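# Lay the towel flat on the table beside the basket

## Task

Get the towel lying flat on the table as a single layer. It must sit at least one finger-width in from the table edge, at least two finger-widths away from the basket rim, and more than a hand-width away from each arm's column. The basket must end upright with its entire base on the table, no more than three finger-widths from its starting spot, and turned roughly as it was. Release everything and pull the arms away at the end. Anything that stays put only because the robot is holding it does not count.

## Robot and tools

ROBOT AND FRAME. There are two arms, left_arm and right_arm. Their names are labels and do not refer to sides of a camera image. All gripper poses share one scene frame. Its origin is on the tabletop midway between the arms. +z points up, +x points out over the table, and left_arm sits toward +y. Poses give end_effector_position in metres and end_effector_quat_wxyz. The reported hand position can be wrong, and the error grows as the arm reaches farther. The fingers point along the gripper's +z axis and close along its y axis. The reported position is the point between the pads, about 1 cm behind the fingertips.

JOINT ORDER. Every row and every per-joint list in a result uses this order for each arm: shoulder, elbow, wrist roll, wrist pitch, waist, wrist yaw. Shoulder, elbow and wrist pitch have their signs flipped relative to the URDF. This applies to what you send and to all results and refusals. The ranges below use URDF signs, so flip those three when you convert. For example, a shoulder range of 0.000 to 3.142 becomes -3.142 to 0.000 in your numbers. Stated URDF ranges: waist -2.618 to 3.054, shoulder 0.000 to 3.142, elbow 0.000 to 3.142, wrist pitch -1.571 to 1.571, wrist yaw -1.571 to 1.571, wrist roll -2.094 to 2.094. A joint's true end can differ from the stated one by up to 0.036 rad in either direction.

ROW FORMAT. A row is one flat list of 14 numbers, each in [-1, 1]. It always covers both arms, even when only one moves. The first 6 are left_arm joint offsets and the 7th is its opening. The last 7 are the same for right_arm. Joint numbers are scaled offsets, not absolute angles. 1.0 equals 1.202 rad for the waist, 1.258 for the shoulder, 1.238 for the elbow, 2.073 for wrist pitch, and 2.022 for wrist yaw and wrist roll. The opening is absolute: +1 is fully open and -1 is closed.

execute_actions(actions). This takes a list of up to 15 actions. Each action is a table of up to 15 rows. Each row is applied for one control step of 1/30 s. If a table has fewer than 15 rows, its last row is held for the remaining steps. Joint offsets in every row are measured from the joint angles at the start of that action, not from the previous row. For the first action in a call, the reference is the last reported angles. An empty list returns only the current state and images. If an action would push a joint more than 0.036 rad outward beyond its range, that action is refused for both arms. If the first action fails this check, or any action is malformed, the whole call is refused. A joint commanded past its real end, and farther out than it currently is, stops at that end. The line "joint sent to its limit" may then appear, but its absence does not prove there is more room.

move(target, speed, blocking). target is one 14-number row. Its offsets are measured from the "Joint positions" in the most recent result that showed them. All joints follow synchronized paths, so grippers tend to trace curves. Paths last between 0.5 and 10 s. speed is the top speed in rad/s of the joint with the farthest to go: 0.01 to 2, default 0.5. Paths do not avoid obstacles or the other arm. A faster move or a target set deeper past a contact makes a harder impact or press. Finger openings are sent at the start. With blocking=false you get a result after 0.5 s. Until a result shows the move has ended, other moves and execute_actions are refused, so use wait or stop first. The extra "move:" line reports how it ended: done, off_target, moving, held or fault. It also shows limits=held or limits=none, and which joint on each arm is farthest from its target. To keep pressing as before, command the offsets from Joint positions to Joint targets.

wait(seconds). Runs the scene for 0 to 10 s while the arms hold their last command. A running move keeps going, and the wait returns early if the move ends. stop() brakes a running move; a fast move needs more room to stop. The fingers are not stopped.

zoom_image(camera, region). Gives a closer view of the latest image from cam_high, cam_low, cam_left_wrist or cam_right_wrist. region is [x0, y0, x1, y1] in pixels, with (0,0) at the top-left, and can be at most 504x504. All images are 504x504. Calibration (K, distortion, T_world_to_cam) is provided, and results list any camera whose numbers changed. It may be slightly off.

finished_scene(scene). Pass the number of the scene being ended. It ends that scene and cannot be undone, so the towel and basket must already be settled and released.

RESULT LINES. Joint positions and Joint velocities give, for each arm, the six joints in the order above (rad, rad/s), then the finger gap (m; 0.094 when fully open). Joint targets shows what the joints are currently being driven toward. grip_measured is the opening on the command scale. Each gripper reads up to about 1 mm off. "joint command not followed" means a clearance check changed some joint targets. Torque readings have offsets and noise. A MOTOR HOT line appears from 75 °C. At 90 °C the arm halts for 10 s, and at 100 °C it goes limp and drops. FAULT lines report stops.

MOTION LIMITS. Each step, a joint's target stays within a lead of its measured angle. The leads are waist 0.202, shoulder 0.258, elbow 0.238, wrist pitch 0.573, and wrist yaw and roll 0.522 rad. Targets are also scaled back if they would move the gripper more than 70 mm in one step, so large moves take several actions. Send the remainder of an unfinished move in the next action. Friction can leave a joint up to about 0.031 rad short, and smaller commands may not move it at all.

GRIPPING AND CAUTIONS. To hold something, command about 0.03 below grip_measured; less than that holds more gently. Thin cloth under 2 mm gets reduced force. Expect occasional tugs on held items. Do not knock anything off the table, topple or shift the basket, slam or shove hard, or let the arms collide. Long holds heat the motors. The robot keeps running while you compose replies, so be brief. Faster and smoother completion with less effort is better.

Each tool is called as a command line: name --argument value for each argument, lists and objects as JSON in quotes; but a table of rows of numbers goes row by row, as --pt "numbers of a row", without its own name.

## Session

execute_actions --actions '[]'

Scene clock: 0.00 s.
left_arm: end_effector_position=(+0.1969, -0.2186, +0.1849) grip_measured=+1.000 end_effector_quat_wxyz=(-0.372, -0.421, +0.802, -0.205) | right_arm: end_effector_position=(-0.0139, -0.7022, +0.2505) grip_measured=+1.000 end_effector_quat_wxyz=(+0.670, +0.664, -0.173, -0.281)
Joint names: [shoulder, elbow, wrist roll, wrist pitch, waist, wrist yaw]
Joint positions: left_arm=[-2.226 -2.148 -2.057  1.109 -1.001  0.81   0.094] | right_arm=[-1.729 -0.89   1.327 -0.955 -1.208  1.055  0.094]
Joint velocities: left_arm=[ 0.002  0.002  0.022  0.007 -0.007  0.022  0.   ] | right_arm=[ 0.012  0.007  0.007  0.007  0.022 -0.007  0.   ]
Joint torques (N m, as the arm reports them, + toward a larger Joint positions number): no reading
Motor temperatures (°C, as the motors report them): left_arm=[25 25 24 23 23 24] | right_arm=[24 23 26 24 26 23]
Joint targets: left_arm=[-2.226 -2.148 -2.057 1.109 -1.001 0.810] | right_arm=[-1.729 -0.890 1.327 -0.955 -1.208 1.055]

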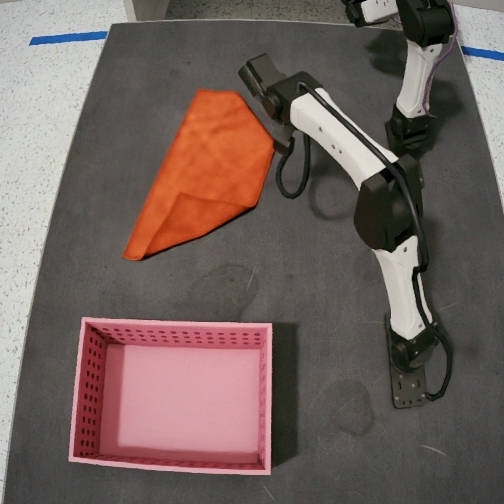

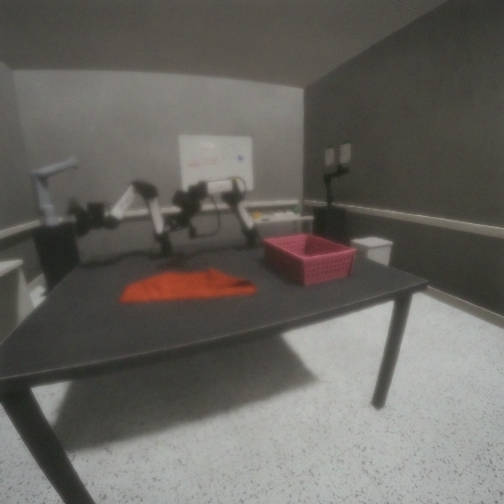

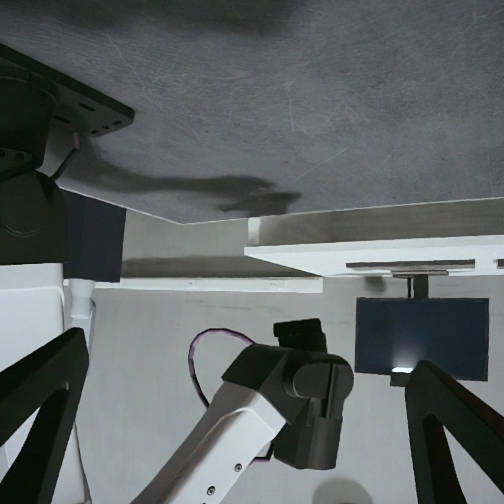

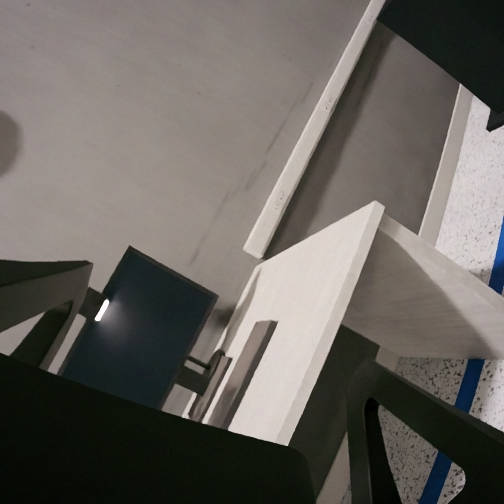

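move --target '[0.816,0.766,1,0.19,0.833,-0.4,1,0.42,-0.25,-0.656,1,1,-0.522,1]' --speed 1

Scene clock: 3.33 s.
left_arm: end_effector_position=(+0.1877, +0.2681, +0.1767) grip_measured=+1.000 end_effector_quat_wxyz=(+0.042, -0.055, +0.998, -0.005) | right_arm: end_effector_position=(+0.2321, -0.2446, +0.1867) grip_measured=+1.000 end_effector_quat_wxyz=(+0.211, -0.008, +0.977, -0.001)
Joint names: [shoulder, elbow, wrist roll, wrist pitch, waist, wrist yaw]
Joint positions: left_arm=[-1.216 -1.218 -0.044  1.489 -0.01   0.011  0.094] | right_arm=[-1.216 -1.174  0.008  1.103 -0.015  0.01   0.094]
Joint velocities: left_arm=[-0.007 -0.012  0.095 -0.007  0.022  0.037  0.   ] | right_arm=[-0.012 -0.007  0.007  0.022  0.002  0.022  0.   ]
Joint torques (N m, as the arm reports them, + toward a larger Joint positions number): left_arm=[ 4.56 -4.53  0.   -0.47  0.84 -0.28] | right_arm=[ 4.78 -9.16 -0.19 -1.24  0.59 -0.1 ]
Motor temperatures (°C, as the motors report them): left_arm=[26 26 24 23 23 24] | right_arm=[25 24 26 25 26 23]
Joint targets: left_arm=[-1.200 -1.199 -0.035 1.503 0.001 0.002] | right_arm=[-1.200 -1.199 0.001 1.118 -0.006 -0.000]
move: off_target (right_arm); limits=none; left_arm: farthest joint: the elbow, 0.019 radians from its target (0.948 radians at the start); right_arm: farthest joint: the elbow, 0.025 radians from its target (0.310 radians at the start)
camera_calibration (this result's frames):
cam_left_wrist: T_world_to_cam=[[0.233795, -0.972276, -0.00438851, 0.218178], [-0.866522, -0.210408, 0.452624, 0.176874], [-0.440999, -0.102018, -0.891691, 0.367801], [0, 0, 0, 1]] pos_world=[0.264456, 0.286867, 0.248865]
cam_right_wrist: T_world_to_cam=[[0.357246, -0.915913, 0.18297, -0.347608], [-0.931865, -0.362788, 0.00340144, 0.156066], [0.0632638, -0.171718, -0.983113, 0.245185], [0, 0, 0, 1]] pos_world=[0.254102, -0.219657, 0.304115]

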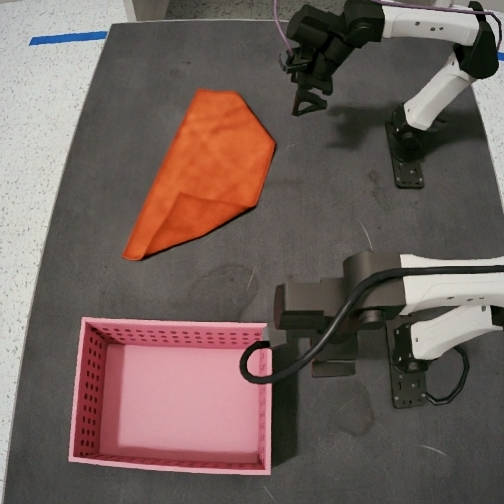

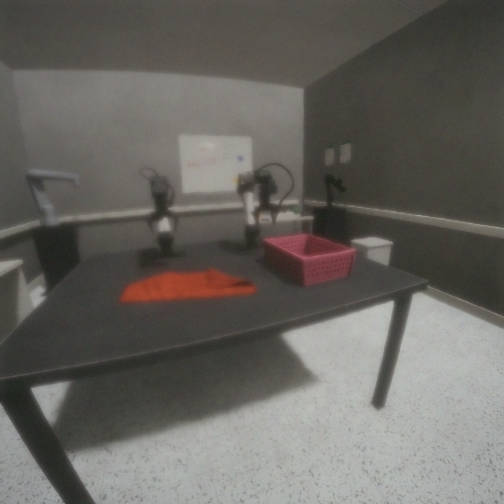

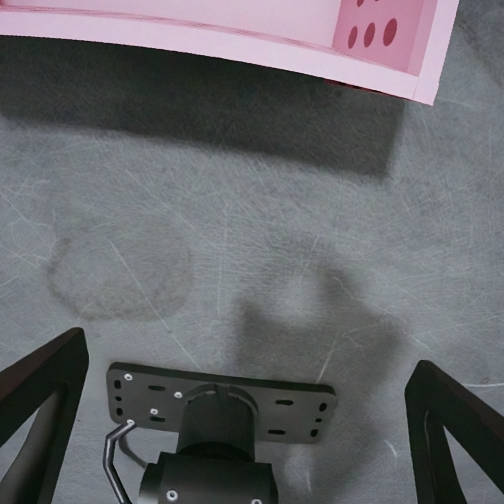

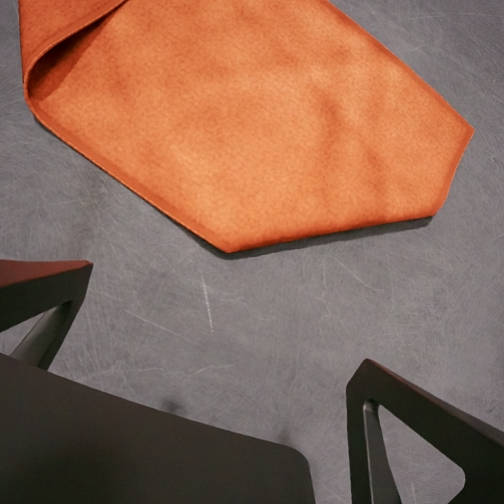

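zoom_image --camera "cam_high" --region '[90,70,310,290]'

zoom_image --camera "cam_low" --region '[100,240,280,320]'

Region (90, 70, 310, 290) of cam_high's 504x504 image, scaled by 2.291, with more detail than that image has.

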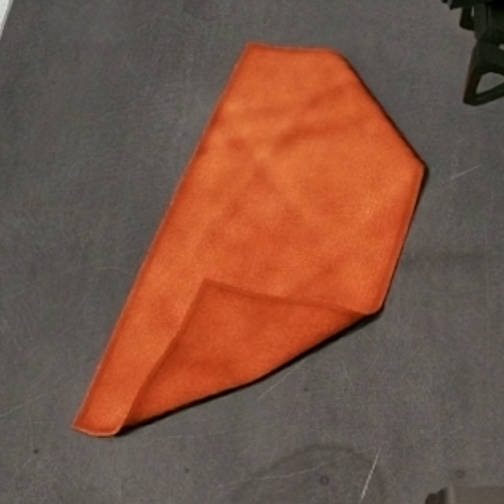

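Region (100, 240, 280, 320) of cam_low's 504x504 image, scaled by 2.800, with more detail than that image has.

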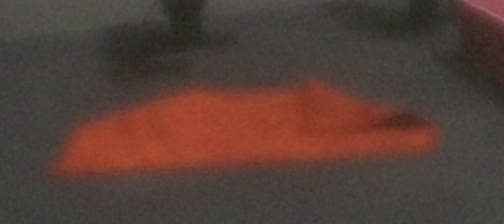

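move --target '[0.2,0,0,0,0.7,0,1,-0.897,-0.695,0,-0.15,0.196,0,0]' --speed 0.8

wait --seconds 0.5

Scene clock: 7.80 s.
left_arm: end_effector_position=(+0.1044, +0.3920, +0.2156) grip_measured=+1.000 end_effector_quat_wxyz=(+0.148, -0.447, +0.880, +0.061) | right_arm: end_effector_position=(+0.4942, -0.1102, +0.0549) grip_measured=+0.002 end_effector_quat_wxyz=(+0.211, -0.121, +0.970, +0.023)
Joint names: [shoulder, elbow, wrist roll, wrist pitch, waist, wrist yaw]
Joint positions: left_arm=[-0.98  -1.218 -0.044  1.489  0.821  0.012  0.094] | right_arm=[-2.343 -2.008  0.008  0.809  0.215  0.01   0.047]
Joint velocities: left_arm=[ 0.002 -0.007 -0.051  0.066 -0.022 -0.037  0.   ] | right_arm=[-0.017  0.002 -0.022 -0.007  0.002  0.007 -0.001]
Joint torques (N m, as the arm reports them, + toward a larger Joint positions number): left_arm=[ 2.27 -5.68 -0.1  -1.11  0.85 -0.15] | right_arm=[13.17 -9.37 -0.12 -1.57  0.03  0.01]
Motor temperatures (°C, as the motors report them): left_arm=[26 26 24 23 23 24] | right_arm=[26 25 26 26 26 23]
Joint targets: left_arm=[-0.964 -1.218 -0.044 1.489 0.832 0.011] | right_arm=[-2.345 -2.034 0.008 0.792 0.220 0.011]
move: off_target (right_arm); limits=none; left_arm: farthest joint: the shoulder, 0.015 radians from its target (0.251 radians at the start); right_arm: farthest joint: the elbow, 0.026 radians from its target (0.860 radians at the start)
camera_calibration (this result's frames):
cam_left_wrist: T_world_to_cam=[[0.872894, -0.486596, 0.0357897, 0.0924739], [-0.480639, -0.844952, 0.23461, 0.368614], [-0.0839195, -0.221992, -0.971431, 0.40535], [0, 0, 0, 1]] pos_world=[0.130467, 0.446443, 0.303979]
cam_right_wrist: T_world_to_cam=[[0.556983, -0.809971, 0.183621, -0.381091], [-0.824193, -0.566305, 0.00202213, 0.373991], [0.102348, -0.152466, -0.982995, 0.104879], [0, 0, 0, 1]] pos_world=[0.509768, -0.0808888, 0.172316]

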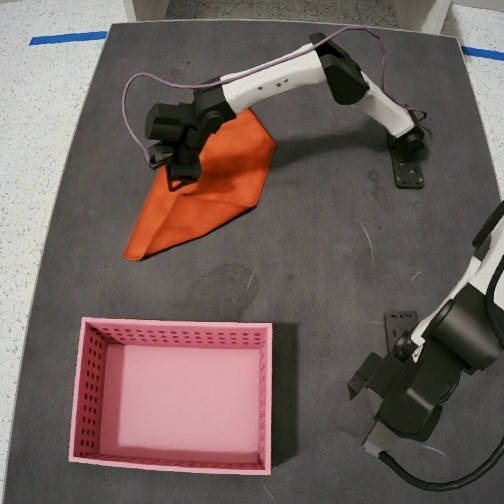

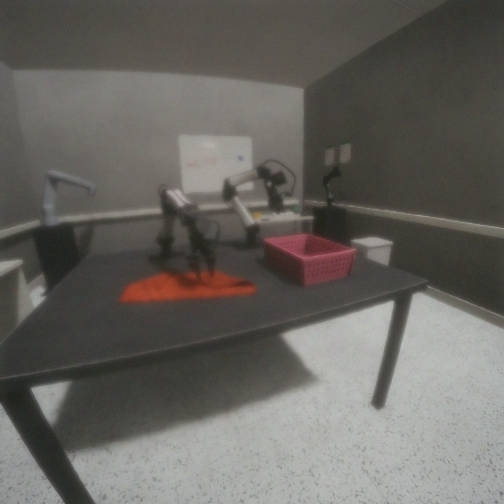

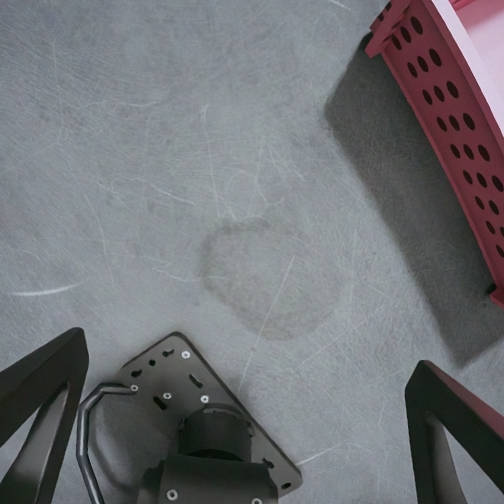

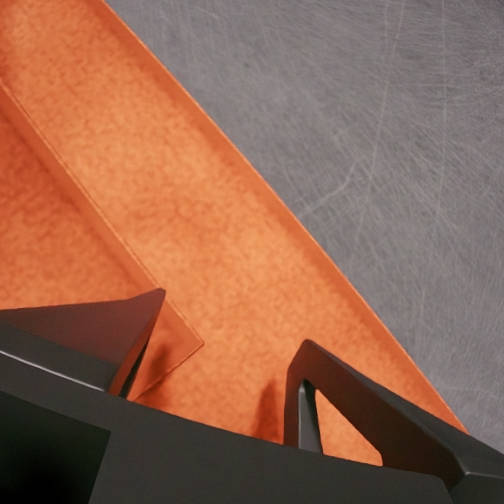

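Scene clock: 8.30 s.
left_arm: end_effector_position=(+0.1044, +0.3920, +0.2156) grip_measured=+1.000 end_effector_quat_wxyz=(+0.148, -0.447, +0.880, +0.061) | right_arm: end_effector_position=(+0.4942, -0.1102, +0.0549) grip_measured=+0.002 end_effector_quat_wxyz=(+0.211, -0.121, +0.970, +0.023)
Joint names: [shoulder, elbow, wrist roll, wrist pitch, waist, wrist yaw]
Joint positions: left_arm=[-0.98  -1.218 -0.044  1.489  0.821  0.012  0.094] | right_arm=[-2.343 -2.008  0.008  0.809  0.215  0.01   0.047]
Joint velocities: left_arm=[ 0.002  0.007 -0.007  0.051 -0.007  0.066  0.   ] | right_arm=[ 0.007  0.022  0.022  0.066 -0.017 -0.066 -0.001]
Joint torques (N m, as the arm reports them, + toward a larger Joint positions number): left_arm=[ 2.26 -5.67 -0.1  -1.1   0.86 -0.15] | right_arm=[13.18 -9.36 -0.12 -1.55  0.26 -0.01]
Motor temperatures (°C, as the motors report them): left_arm=[26 26 24 23 23 24] | right_arm=[26 25 26 26 26 23]
Joint targets: left_arm=[-0.964 -1.218 -0.044 1.489 0.832 0.011] | right_arm=[-2.345 -2.034 0.008 0.792 0.220 0.011]
wait: 0.50 s; at rest by 0.17 s
camera_calibration (this result's frames):
cam_left_wrist: T_world_to_cam=[[0.872894, -0.486596, 0.0357897, 0.0924739], [-0.480639, -0.844952, 0.23461, 0.368614], [-0.0839195, -0.221992, -0.971431, 0.40535], [0, 0, 0, 1]] pos_world=[0.130467, 0.446443, 0.303979]
cam_right_wrist: T_world_to_cam=[[0.556983, -0.809971, 0.183621, -0.381091], [-0.824193, -0.566305, 0.00202213, 0.373991], [0.102348, -0.152466, -0.982995, 0.104879], [0, 0, 0, 1]] pos_world=[0.509768, -0.0808888, 0.172316]

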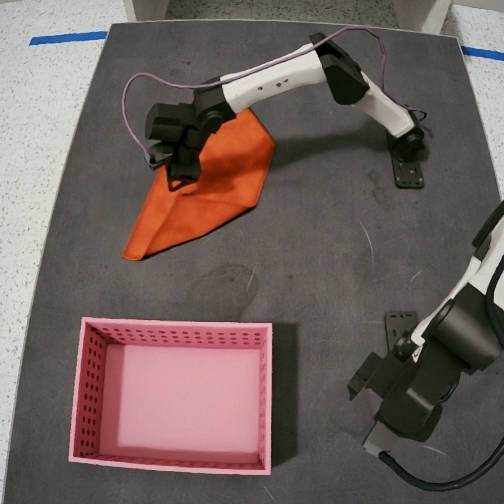

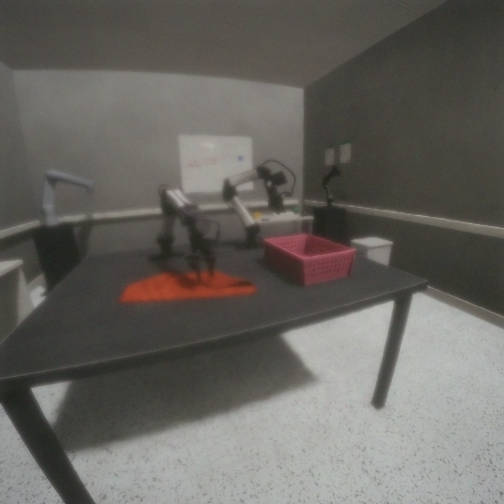

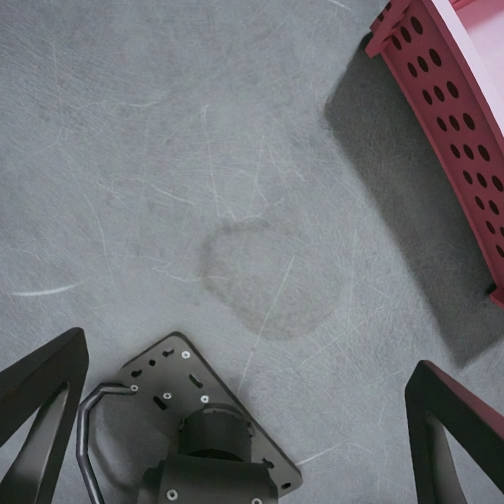

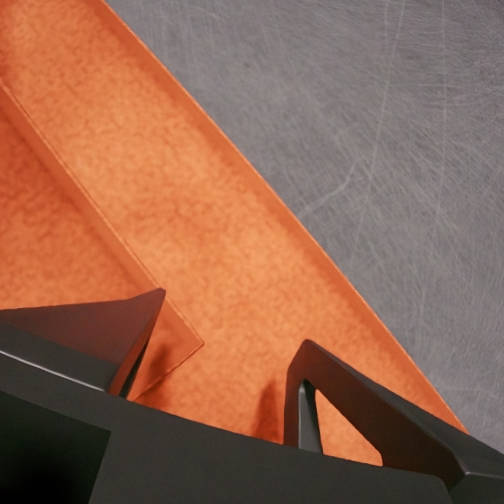

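move --target '[0,0,0,0,0,0,1,-0.05,-0.015,0,0.045,0.033,0,0]' --speed 0.15

Scene clock: 9.47 s.
left_arm: end_effector_position=(+0.1044, +0.3920, +0.2156) grip_measured=+1.000 end_effector_quat_wxyz=(+0.148, -0.447, +0.880, +0.061) | right_arm: end_effector_position=(+0.4688, -0.0996, +0.0216) grip_measured=+0.002 end_effector_quat_wxyz=(+0.148, -0.138, +0.979, +0.017)
Joint names: [shoulder, elbow, wrist roll, wrist pitch, waist, wrist yaw]
Joint positions: left_arm=[-0.98  -1.218 -0.044  1.489  0.821  0.012  0.094] | right_arm=[-2.394 -2.008  0.008  0.887  0.246  0.01   0.047]
Joint velocities: left_arm=[-0.022  0.002 -0.051  0.051 -0.017  0.051  0.   ] | right_arm=[ 0.012  0.002 -0.022 -0.022  0.007 -0.081 -0.   ]
Joint torques (N m, as the arm reports them, + toward a larger Joint positions number): left_arm=[ 0.91 -5.67 -0.09 -1.1   0.03 -0.14] | right_arm=[12.4  -8.66 -0.13 -0.93  0.52 -0.02]
Motor temperatures (°C, as the motors report them): left_arm=[26 26 24 23 23 24] | right_arm=[27 25 26 26 26 23]
Joint targets: left_arm=[-0.980 -1.218 -0.044 1.489 0.821 0.012] | right_arm=[-2.406 -2.027 0.008 0.902 0.254 0.010]
move: done; limits=none; left_arm: farthest joint: the waist, 0.000 radians from its target (0.000 radians at the start); right_arm: farthest joint: the elbow, 0.018 radians from its target (0.018 radians at the start)
camera_calibration (this result's frames):
cam_left_wrist: T_world_to_cam=[[0.872894, -0.486596, 0.0357897, 0.0924739], [-0.480639, -0.844952, 0.23461, 0.368614], [-0.0839195, -0.221992, -0.971431, 0.40535], [0, 0, 0, 1]] pos_world=[0.130467, 0.446443, 0.303979]
cam_right_wrist: T_world_to_cam=[[0.601929, -0.786249, 0.139621, -0.369964], [-0.798429, -0.589534, 0.122315, 0.342129], [-0.0138586, -0.185103, -0.982621, 0.127584], [0, 0, 0, 1]] pos_world=[0.497626, -0.0655703, 0.135174]

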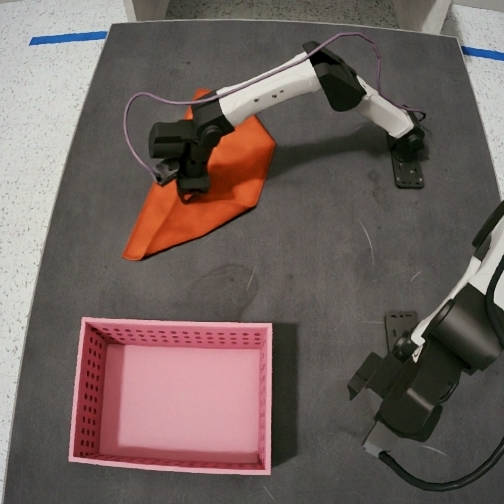

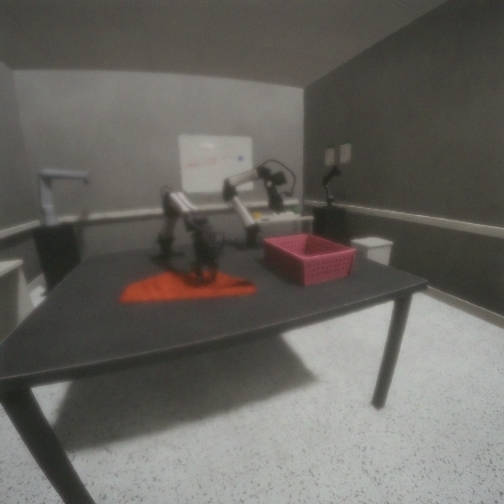

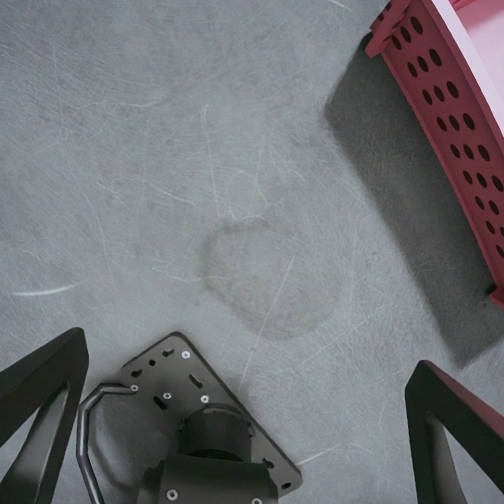

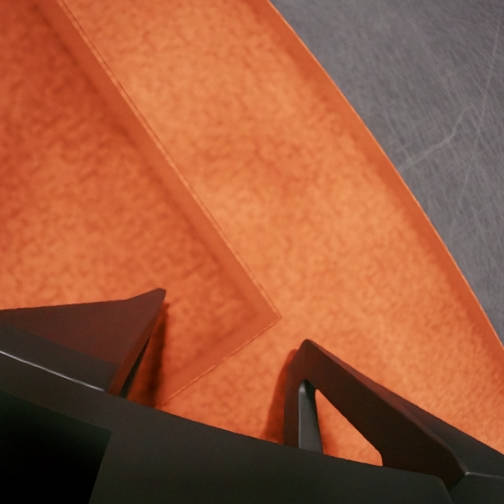

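Lower a bit, close, lift.

execute_actions --actions '[[[0,0,0,0,0,0,1,-0.022,0,0,0,0,0,0]],[[0,0,0,0,0,0,1,0,0,0,0,0,0,-0.5]],[[0,0,0,0,0,0,1,0,0,0,0,0,0,-1]],[[0,0,0,0,0,0,1,0,0,0,0,0,0,-1]]]'

move --target '[0,0,0,0,0,0,1,0.1,0,0,0,0.05,0,-1]' --speed 0.2

Scene clock: 11.63 s.
left_arm: end_effector_position=(+0.1044, +0.3920, +0.2156) grip_measured=+1.000 end_effector_quat_wxyz=(+0.148, -0.447, +0.880, +0.061) | right_arm: end_effector_position=(+0.4675, -0.1000, +0.0149) grip_measured=-0.993 end_effector_quat_wxyz=(+0.141, -0.138, +0.980, +0.016)
Joint names: [shoulder, elbow, wrist roll, wrist pitch, waist, wrist yaw]
Joint positions: left_arm=[-0.98  -1.218 -0.044  1.489  0.821  0.012  0.094] | right_arm=[-2.407 -2.008  0.008  0.887  0.246  0.01   0.   ]
Joint velocities: left_arm=[-0.007 -0.002 -0.007 -0.007 -0.007  0.022  0.   ] | right_arm=[ 0.007  0.027 -0.007  0.007 -0.002 -0.007 -0.001]
Joint torques (N m, as the arm reports them, + toward a larger Joint positions number): left_arm=[ 0.92 -5.68 -0.09 -1.11  0.05 -0.14] | right_arm=[13.43 -7.14 -0.13 -1.09 -0.15 -0.02]
Motor temperatures (°C, as the motors report them): left_arm=[26 26 24 23 23 24] | right_arm=[28 25 26 26 26 23]
Joint targets: left_arm=[-0.980 -1.218 -0.044 1.489 0.821 0.012] | right_arm=[-2.407 -2.008 0.008 0.887 0.246 0.010]
camera_calibration (this result's frames):
cam_left_wrist: T_world_to_cam=[[0.872894, -0.486596, 0.0357897, 0.0924739], [-0.480639, -0.844952, 0.23461, 0.368614], [-0.0839195, -0.221992, -0.971431, 0.40535], [0, 0, 0, 1]] pos_world=[0.130467, 0.446443, 0.303979]
cam_right_wrist: T_world_to_cam=[[0.603686, -0.785727, 0.134893, -0.369258], [-0.796784, -0.589045, 0.134764, 0.340807], [-0.0264293, -0.188836, -0.981653, 0.126398], [0, 0, 0, 1]] pos_world=[0.497806, -0.0655168, 0.127961]

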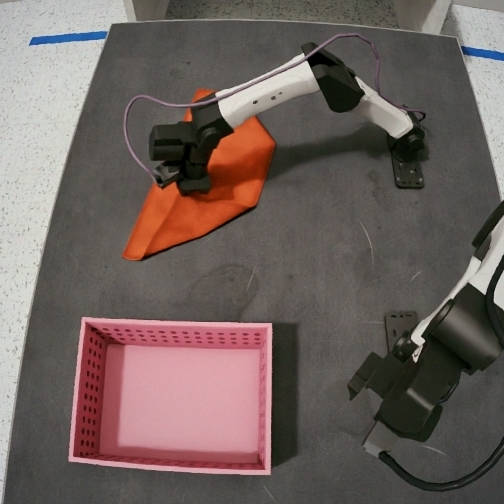

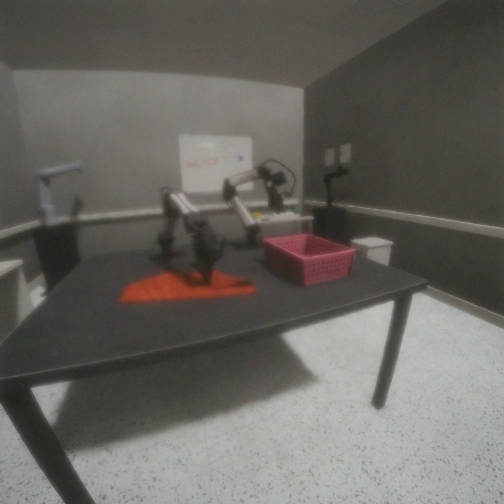

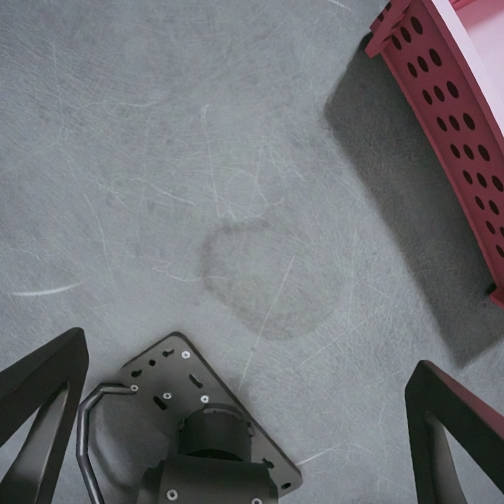

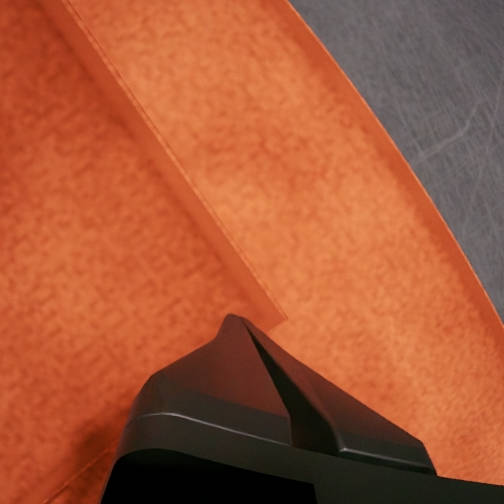

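Scene clock: 12.63 s.
left_arm: end_effector_position=(+0.1044, +0.3920, +0.2156) grip_measured=+1.000 end_effector_quat_wxyz=(+0.148, -0.447, +0.880, +0.061) | right_arm: end_effector_position=(+0.4662, -0.0706, +0.0721) grip_measured=-0.993 end_effector_quat_wxyz=(+0.194, -0.162, +0.967, +0.029)
Joint names: [shoulder, elbow, wrist roll, wrist pitch, waist, wrist yaw]
Joint positions: left_arm=[-0.98  -1.218 -0.044  1.489  0.821  0.012  0.094] | right_arm=[-2.296 -2.008  0.008  0.887  0.299  0.01   0.   ]
Joint velocities: left_arm=[ 0.012  0.012 -0.022  0.037 -0.007  0.007  0.   ] | right_arm=[ 0.007 -0.012 -0.007 -0.095 -0.002 -0.066 -0.001]
Joint torques (N m, as the arm reports them, + toward a larger Joint positions number): left_arm=[ 0.91 -5.68 -0.09 -1.11  0.05 -0.14] | right_arm=[14.01 -7.39 -0.13 -1.3   0.51 -0.01]
Motor temperatures (°C, as the motors report them): left_arm=[26 26 24 23 23 24] | right_arm=[29 25 26 26 26 23]
Joint targets: left_arm=[-0.980 -1.218 -0.044 1.489 0.821 0.012] | right_arm=[-2.281 -2.008 0.008 0.887 0.307 0.010]
move: done; limits=none; left_arm: farthest joint: the waist, 0.000 radians from its target (0.000 radians at the start); right_arm: farthest joint: the shoulder, 0.015 radians from its target (0.125 radians at the start)
camera_calibration (this result's frames):
cam_left_wrist: T_world_to_cam=[[0.872894, -0.486596, 0.0357897, 0.0924739], [-0.480639, -0.844952, 0.23461, 0.368614], [-0.0839195, -0.221992, -0.971431, 0.40535], [0, 0, 0, 1]] pos_world=[0.130467, 0.446443, 0.303979]
cam_right_wrist: T_world_to_cam=[[0.628178, -0.758562, 0.173134, -0.365354], [-0.773328, -0.633226, 0.0314581, 0.342713], [0.0857701, -0.153651, -0.984396, 0.138404], [0, 0, 0, 1]] pos_world=[0.482666, -0.0388637, 0.188719]

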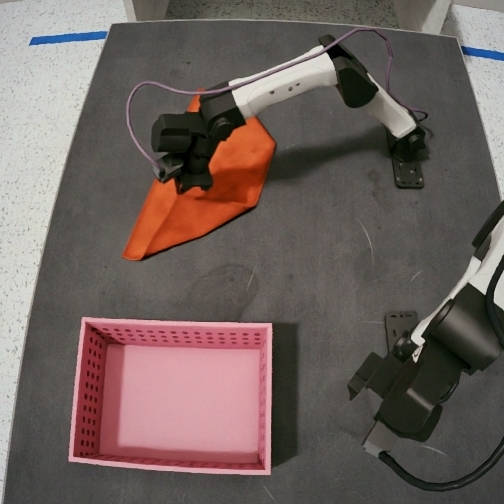

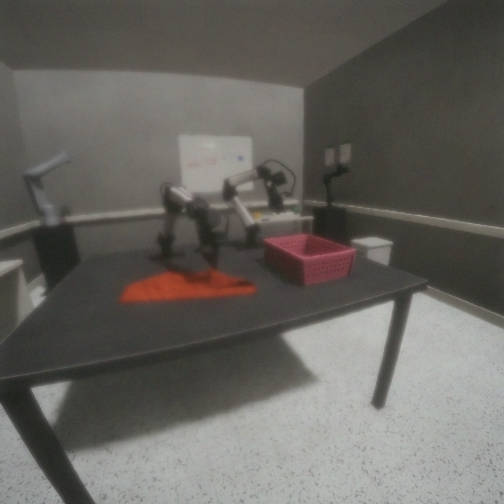

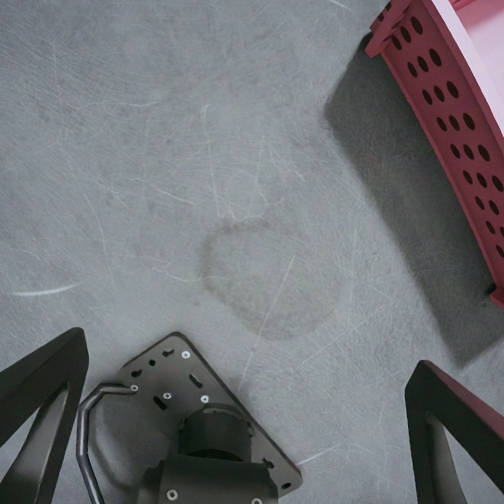

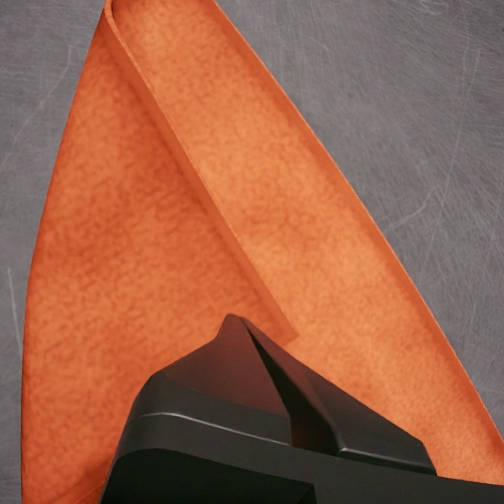

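Too high. Go lower to contact.

move --target '[0,0,0,0,0,0,1,-0.12,0,0,0,-0.05,0,0]' --speed 0.15

execute_actions --actions '[[[0,0,0,0,0,0,1,-0.01,0,0,0,0,0,-0.5]],[[0,0,0,0,0,0,1,-0.01,0,0,0,0,0,-1]],[[0,0,0,0,0,0,1,0,0,0,0,0,0,-1]]]'

Scene clock: 14.10 s.
left_arm: end_effector_position=(+0.1044, +0.3920, +0.2156) grip_measured=+1.000 end_effector_quat_wxyz=(+0.148, -0.447, +0.880, +0.061) | right_arm: end_effector_position=(+0.4660, -0.0948, +0.0116) grip_measured=-0.002 end_effector_quat_wxyz=(+0.139, -0.142, +0.980, +0.021)
Joint names: [shoulder, elbow, wrist roll, wrist pitch, waist, wrist yaw]
Joint positions: left_arm=[-0.98  -1.218 -0.044  1.489  0.821  0.012  0.094] | right_arm=[-2.414 -2.008  0.008  0.884  0.253  0.     0.047]
Joint velocities: left_arm=[-0.007  0.007 -0.022 -0.051  0.002 -0.066  0.   ] | right_arm=[ 0.022 -0.007  0.007  0.051 -0.022  0.007 -0.   ]
Joint torques (N m, as the arm reports them, + toward a larger Joint positions number): left_arm=[ 0.91 -5.68 -0.09 -1.1   0.06 -0.14] | right_arm=[10.92 -7.13 -0.14 -1.08 -1.26  0.07]
Motor temperatures (°C, as the motors report them): left_arm=[26 27 24 23 23 24] | right_arm=[29 26 26 26 26 23]
Joint targets: left_arm=[-0.980 -1.218 -0.044 1.489 0.821 0.012] | right_arm=[-2.447 -2.008 0.008 0.887 0.239 0.010]
move: off_target (right_arm); limits=none; left_arm: farthest joint: the waist, 0.000 radians from its target (0.000 radians at the start); right_arm: farthest joint: the shoulder, 0.033 radians from its target (0.151 radians at the start)
camera_calibration (this result's frames):
cam_left_wrist: T_world_to_cam=[[0.872894, -0.486596, 0.0357897, 0.0924739], [-0.480639, -0.844952, 0.23461, 0.368614], [-0.0839195, -0.221992, -0.971431, 0.40535], [0, 0, 0, 1]] pos_world=[0.130467, 0.446443, 0.303979]
cam_right_wrist: T_world_to_cam=[[0.612069, -0.780907, 0.124723, -0.367178], [-0.790199, -0.597778, 0.135079, 0.339192], [-0.0309275, -0.181234, -0.982954, 0.126895], [0, 0, 0, 1]] pos_world=[0.496692, -0.0609731, 0.12471]

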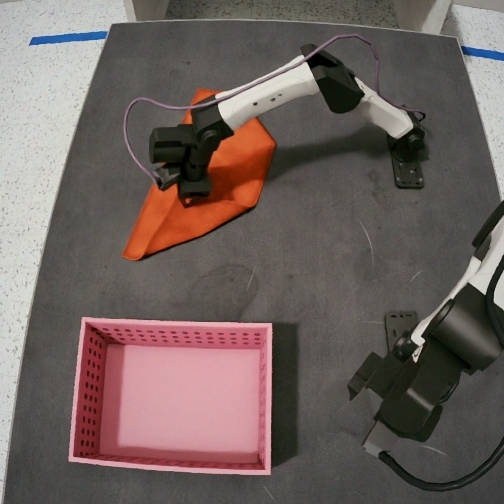

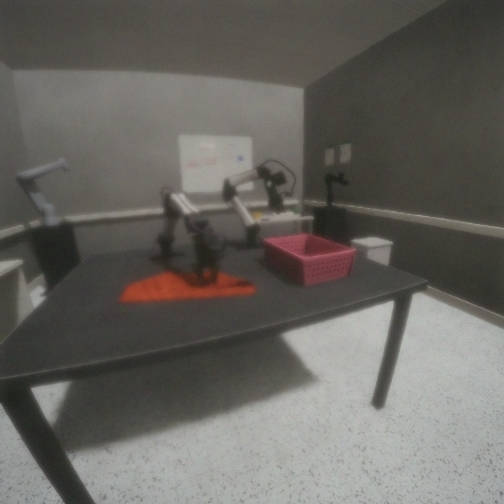

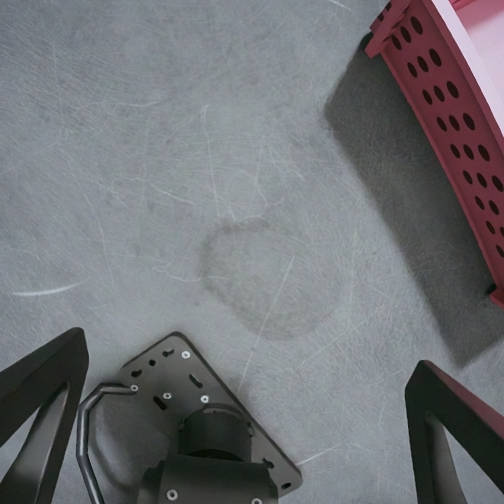

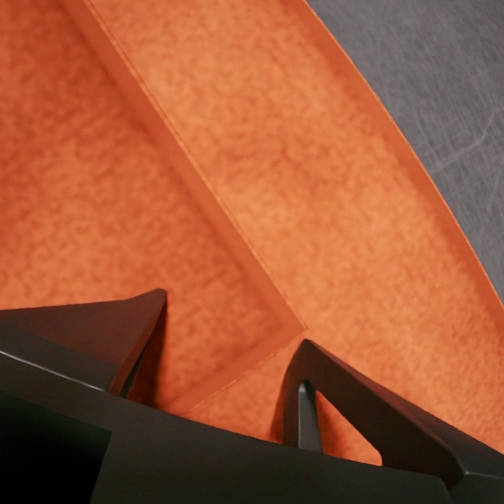

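Scene clock: 15.60 s.
left_arm: end_effector_position=(+0.1044, +0.3920, +0.2156) grip_measured=+1.000 end_effector_quat_wxyz=(+0.148, -0.447, +0.880, +0.061) | right_arm: end_effector_position=(+0.4673, -0.0923, +0.0121) grip_measured=-0.962 end_effector_quat_wxyz=(+0.142, -0.143, +0.979, +0.027)
Joint names: [shoulder, elbow, wrist roll, wrist pitch, waist, wrist yaw]
Joint positions: left_arm=[-0.98  -1.218 -0.044  1.489  0.821  0.012  0.094] | right_arm=[-2.414 -2.008  0.008  0.876  0.253 -0.011  0.002]
Joint velocities: left_arm=[ 0.022  0.002  0.066  0.022  0.002 -0.081  0.   ] | right_arm=[ 0.007 -0.007  0.022  0.037 -0.002 -0.037 -0.   ]
Joint torques (N m, as the arm reports them, + toward a larger Joint positions number): left_arm=[ 0.9  -5.67 -0.09 -1.11  0.05 -0.14] | right_arm=[13.46 -7.15 -0.13 -1.11 -0.17 -0.04]
Motor temperatures (°C, as the motors report them): left_arm=[26 27 24 24 23 24] | right_arm=[30 26 26 26 26 23]
Joint targets: left_arm=[-0.980 -1.218 -0.044 1.489 0.821 0.012] | right_arm=[-2.414 -2.008 0.008 0.876 0.253 -0.011]
camera_calibration (this result's frames):
cam_left_wrist: T_world_to_cam=[[0.872894, -0.486596, 0.0357897, 0.0924739], [-0.480639, -0.844952, 0.23461, 0.368614], [-0.0839195, -0.221992, -0.971431, 0.40535], [0, 0, 0, 1]] pos_world=[0.130467, 0.446443, 0.303979]
cam_right_wrist: T_world_to_cam=[[0.614101, -0.780471, 0.117237, -0.366898], [-0.788809, -0.602129, 0.123371, 0.340736], [-0.0256956, -0.16824, -0.985411, 0.126758], [0, 0, 0, 1]] pos_world=[0.497345, -0.0598603, 0.125886]

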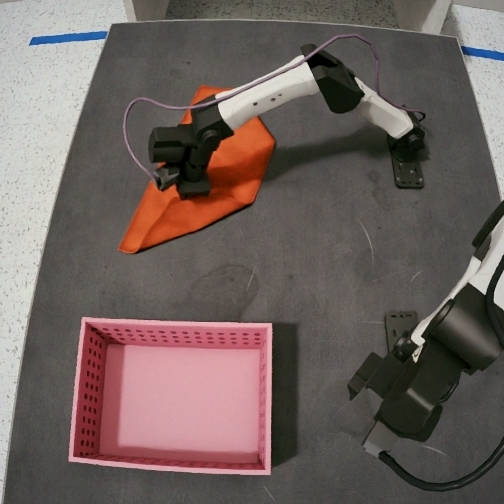

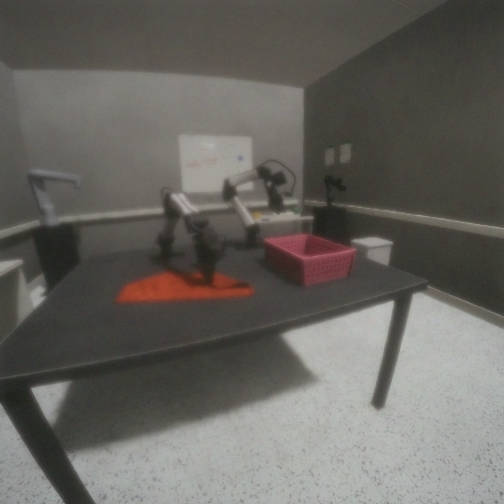

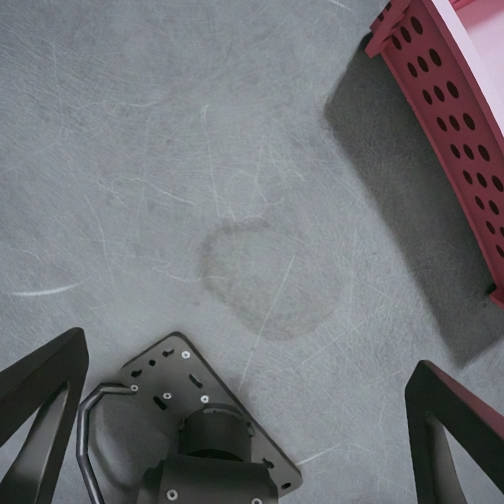

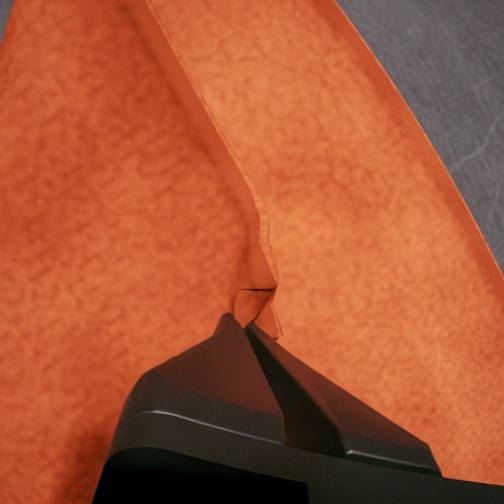

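move --target '[0,0,0,0,0,0,1,0.14,0,0,0,0.12,0,-1]' --speed 0.2

Scene clock: 16.93 s.
left_arm: end_effector_position=(+0.1044, +0.3920, +0.2156) grip_measured=+1.000 end_effector_quat_wxyz=(+0.148, -0.447, +0.880, +0.061) | right_arm: end_effector_position=(+0.4489, -0.0183, +0.0960) grip_measured=-0.962 end_effector_quat_wxyz=(+0.217, -0.208, +0.952, +0.055)
Joint names: [shoulder, elbow, wrist roll, wrist pitch, waist, wrist yaw]
Joint positions: left_arm=[-0.98  -1.218 -0.044  1.489  0.821  0.012  0.094] | right_arm=[-2.253 -2.008  0.008  0.876  0.393 -0.011  0.002]
Joint velocities: left_arm=[-0.002 -0.012  0.037 -0.007 -0.017 -0.007  0.   ] | right_arm=[-0.002  0.012 -0.007  0.037 -0.012 -0.022  0.001]
Joint torques (N m, as the arm reports them, + toward a larger Joint positions number): left_arm=[ 0.91 -5.67 -0.09 -1.1   0.04 -0.14] | right_arm=[13.96 -7.47 -0.13 -1.44  0.14 -0.03]
Motor temperatures (°C, as the motors report them): left_arm=[26 27 24 24 23 24] | right_arm=[31 26 26 26 26 23]
Joint targets: left_arm=[-0.980 -1.218 -0.044 1.489 0.821 0.012] | right_arm=[-2.238 -2.008 0.008 0.876 0.397 -0.011]
move: done; limits=none; left_arm: farthest joint: the waist, 0.000 radians from its target (0.000 radians at the start); right_arm: farthest joint: the shoulder, 0.015 radians from its target (0.176 radians at the start)
camera_calibration (this result's frames):
cam_left_wrist: T_world_to_cam=[[0.872894, -0.486596, 0.0357897, 0.0924739], [-0.480639, -0.844952, 0.23461, 0.368614], [-0.0839195, -0.221992, -0.971431, 0.40535], [0, 0, 0, 1]] pos_world=[0.130467, 0.446443, 0.303979]
cam_right_wrist: T_world_to_cam=[[0.695804, -0.697006, 0.173321, -0.348219], [-0.704103, -0.709587, -0.0269325, 0.334867], [0.141758, -0.103296, -0.984497, 0.147289], [0, 0, 0, 1]] pos_world=[0.457194, 0.0101211, 0.214378]

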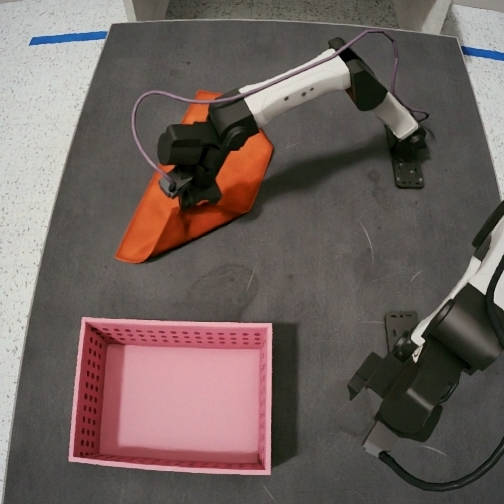

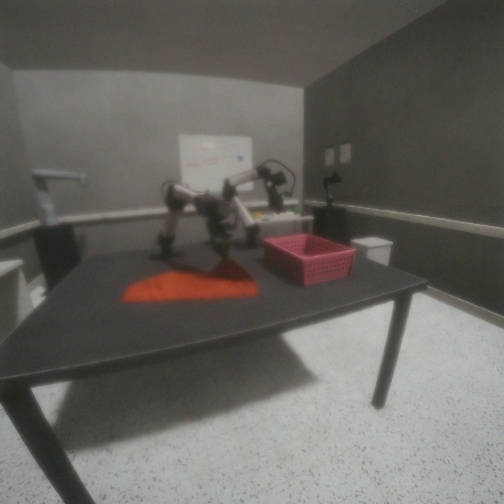

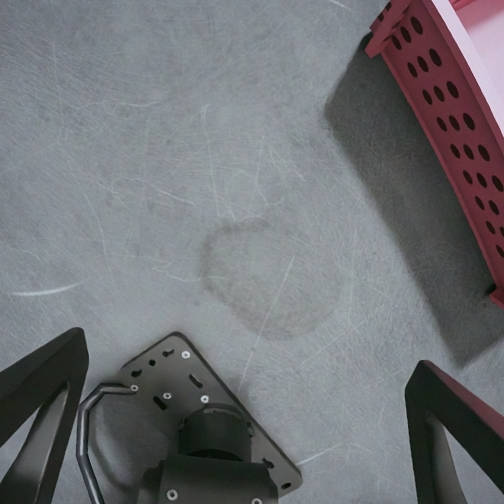

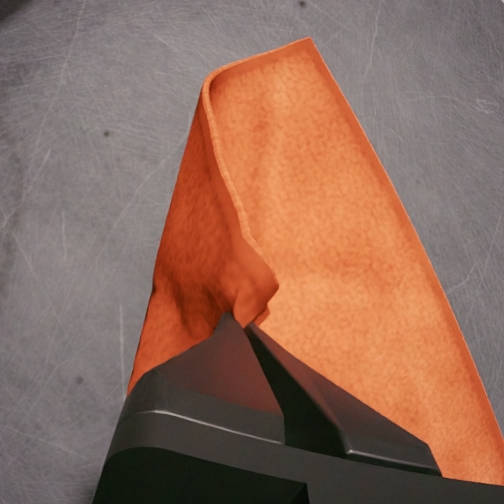

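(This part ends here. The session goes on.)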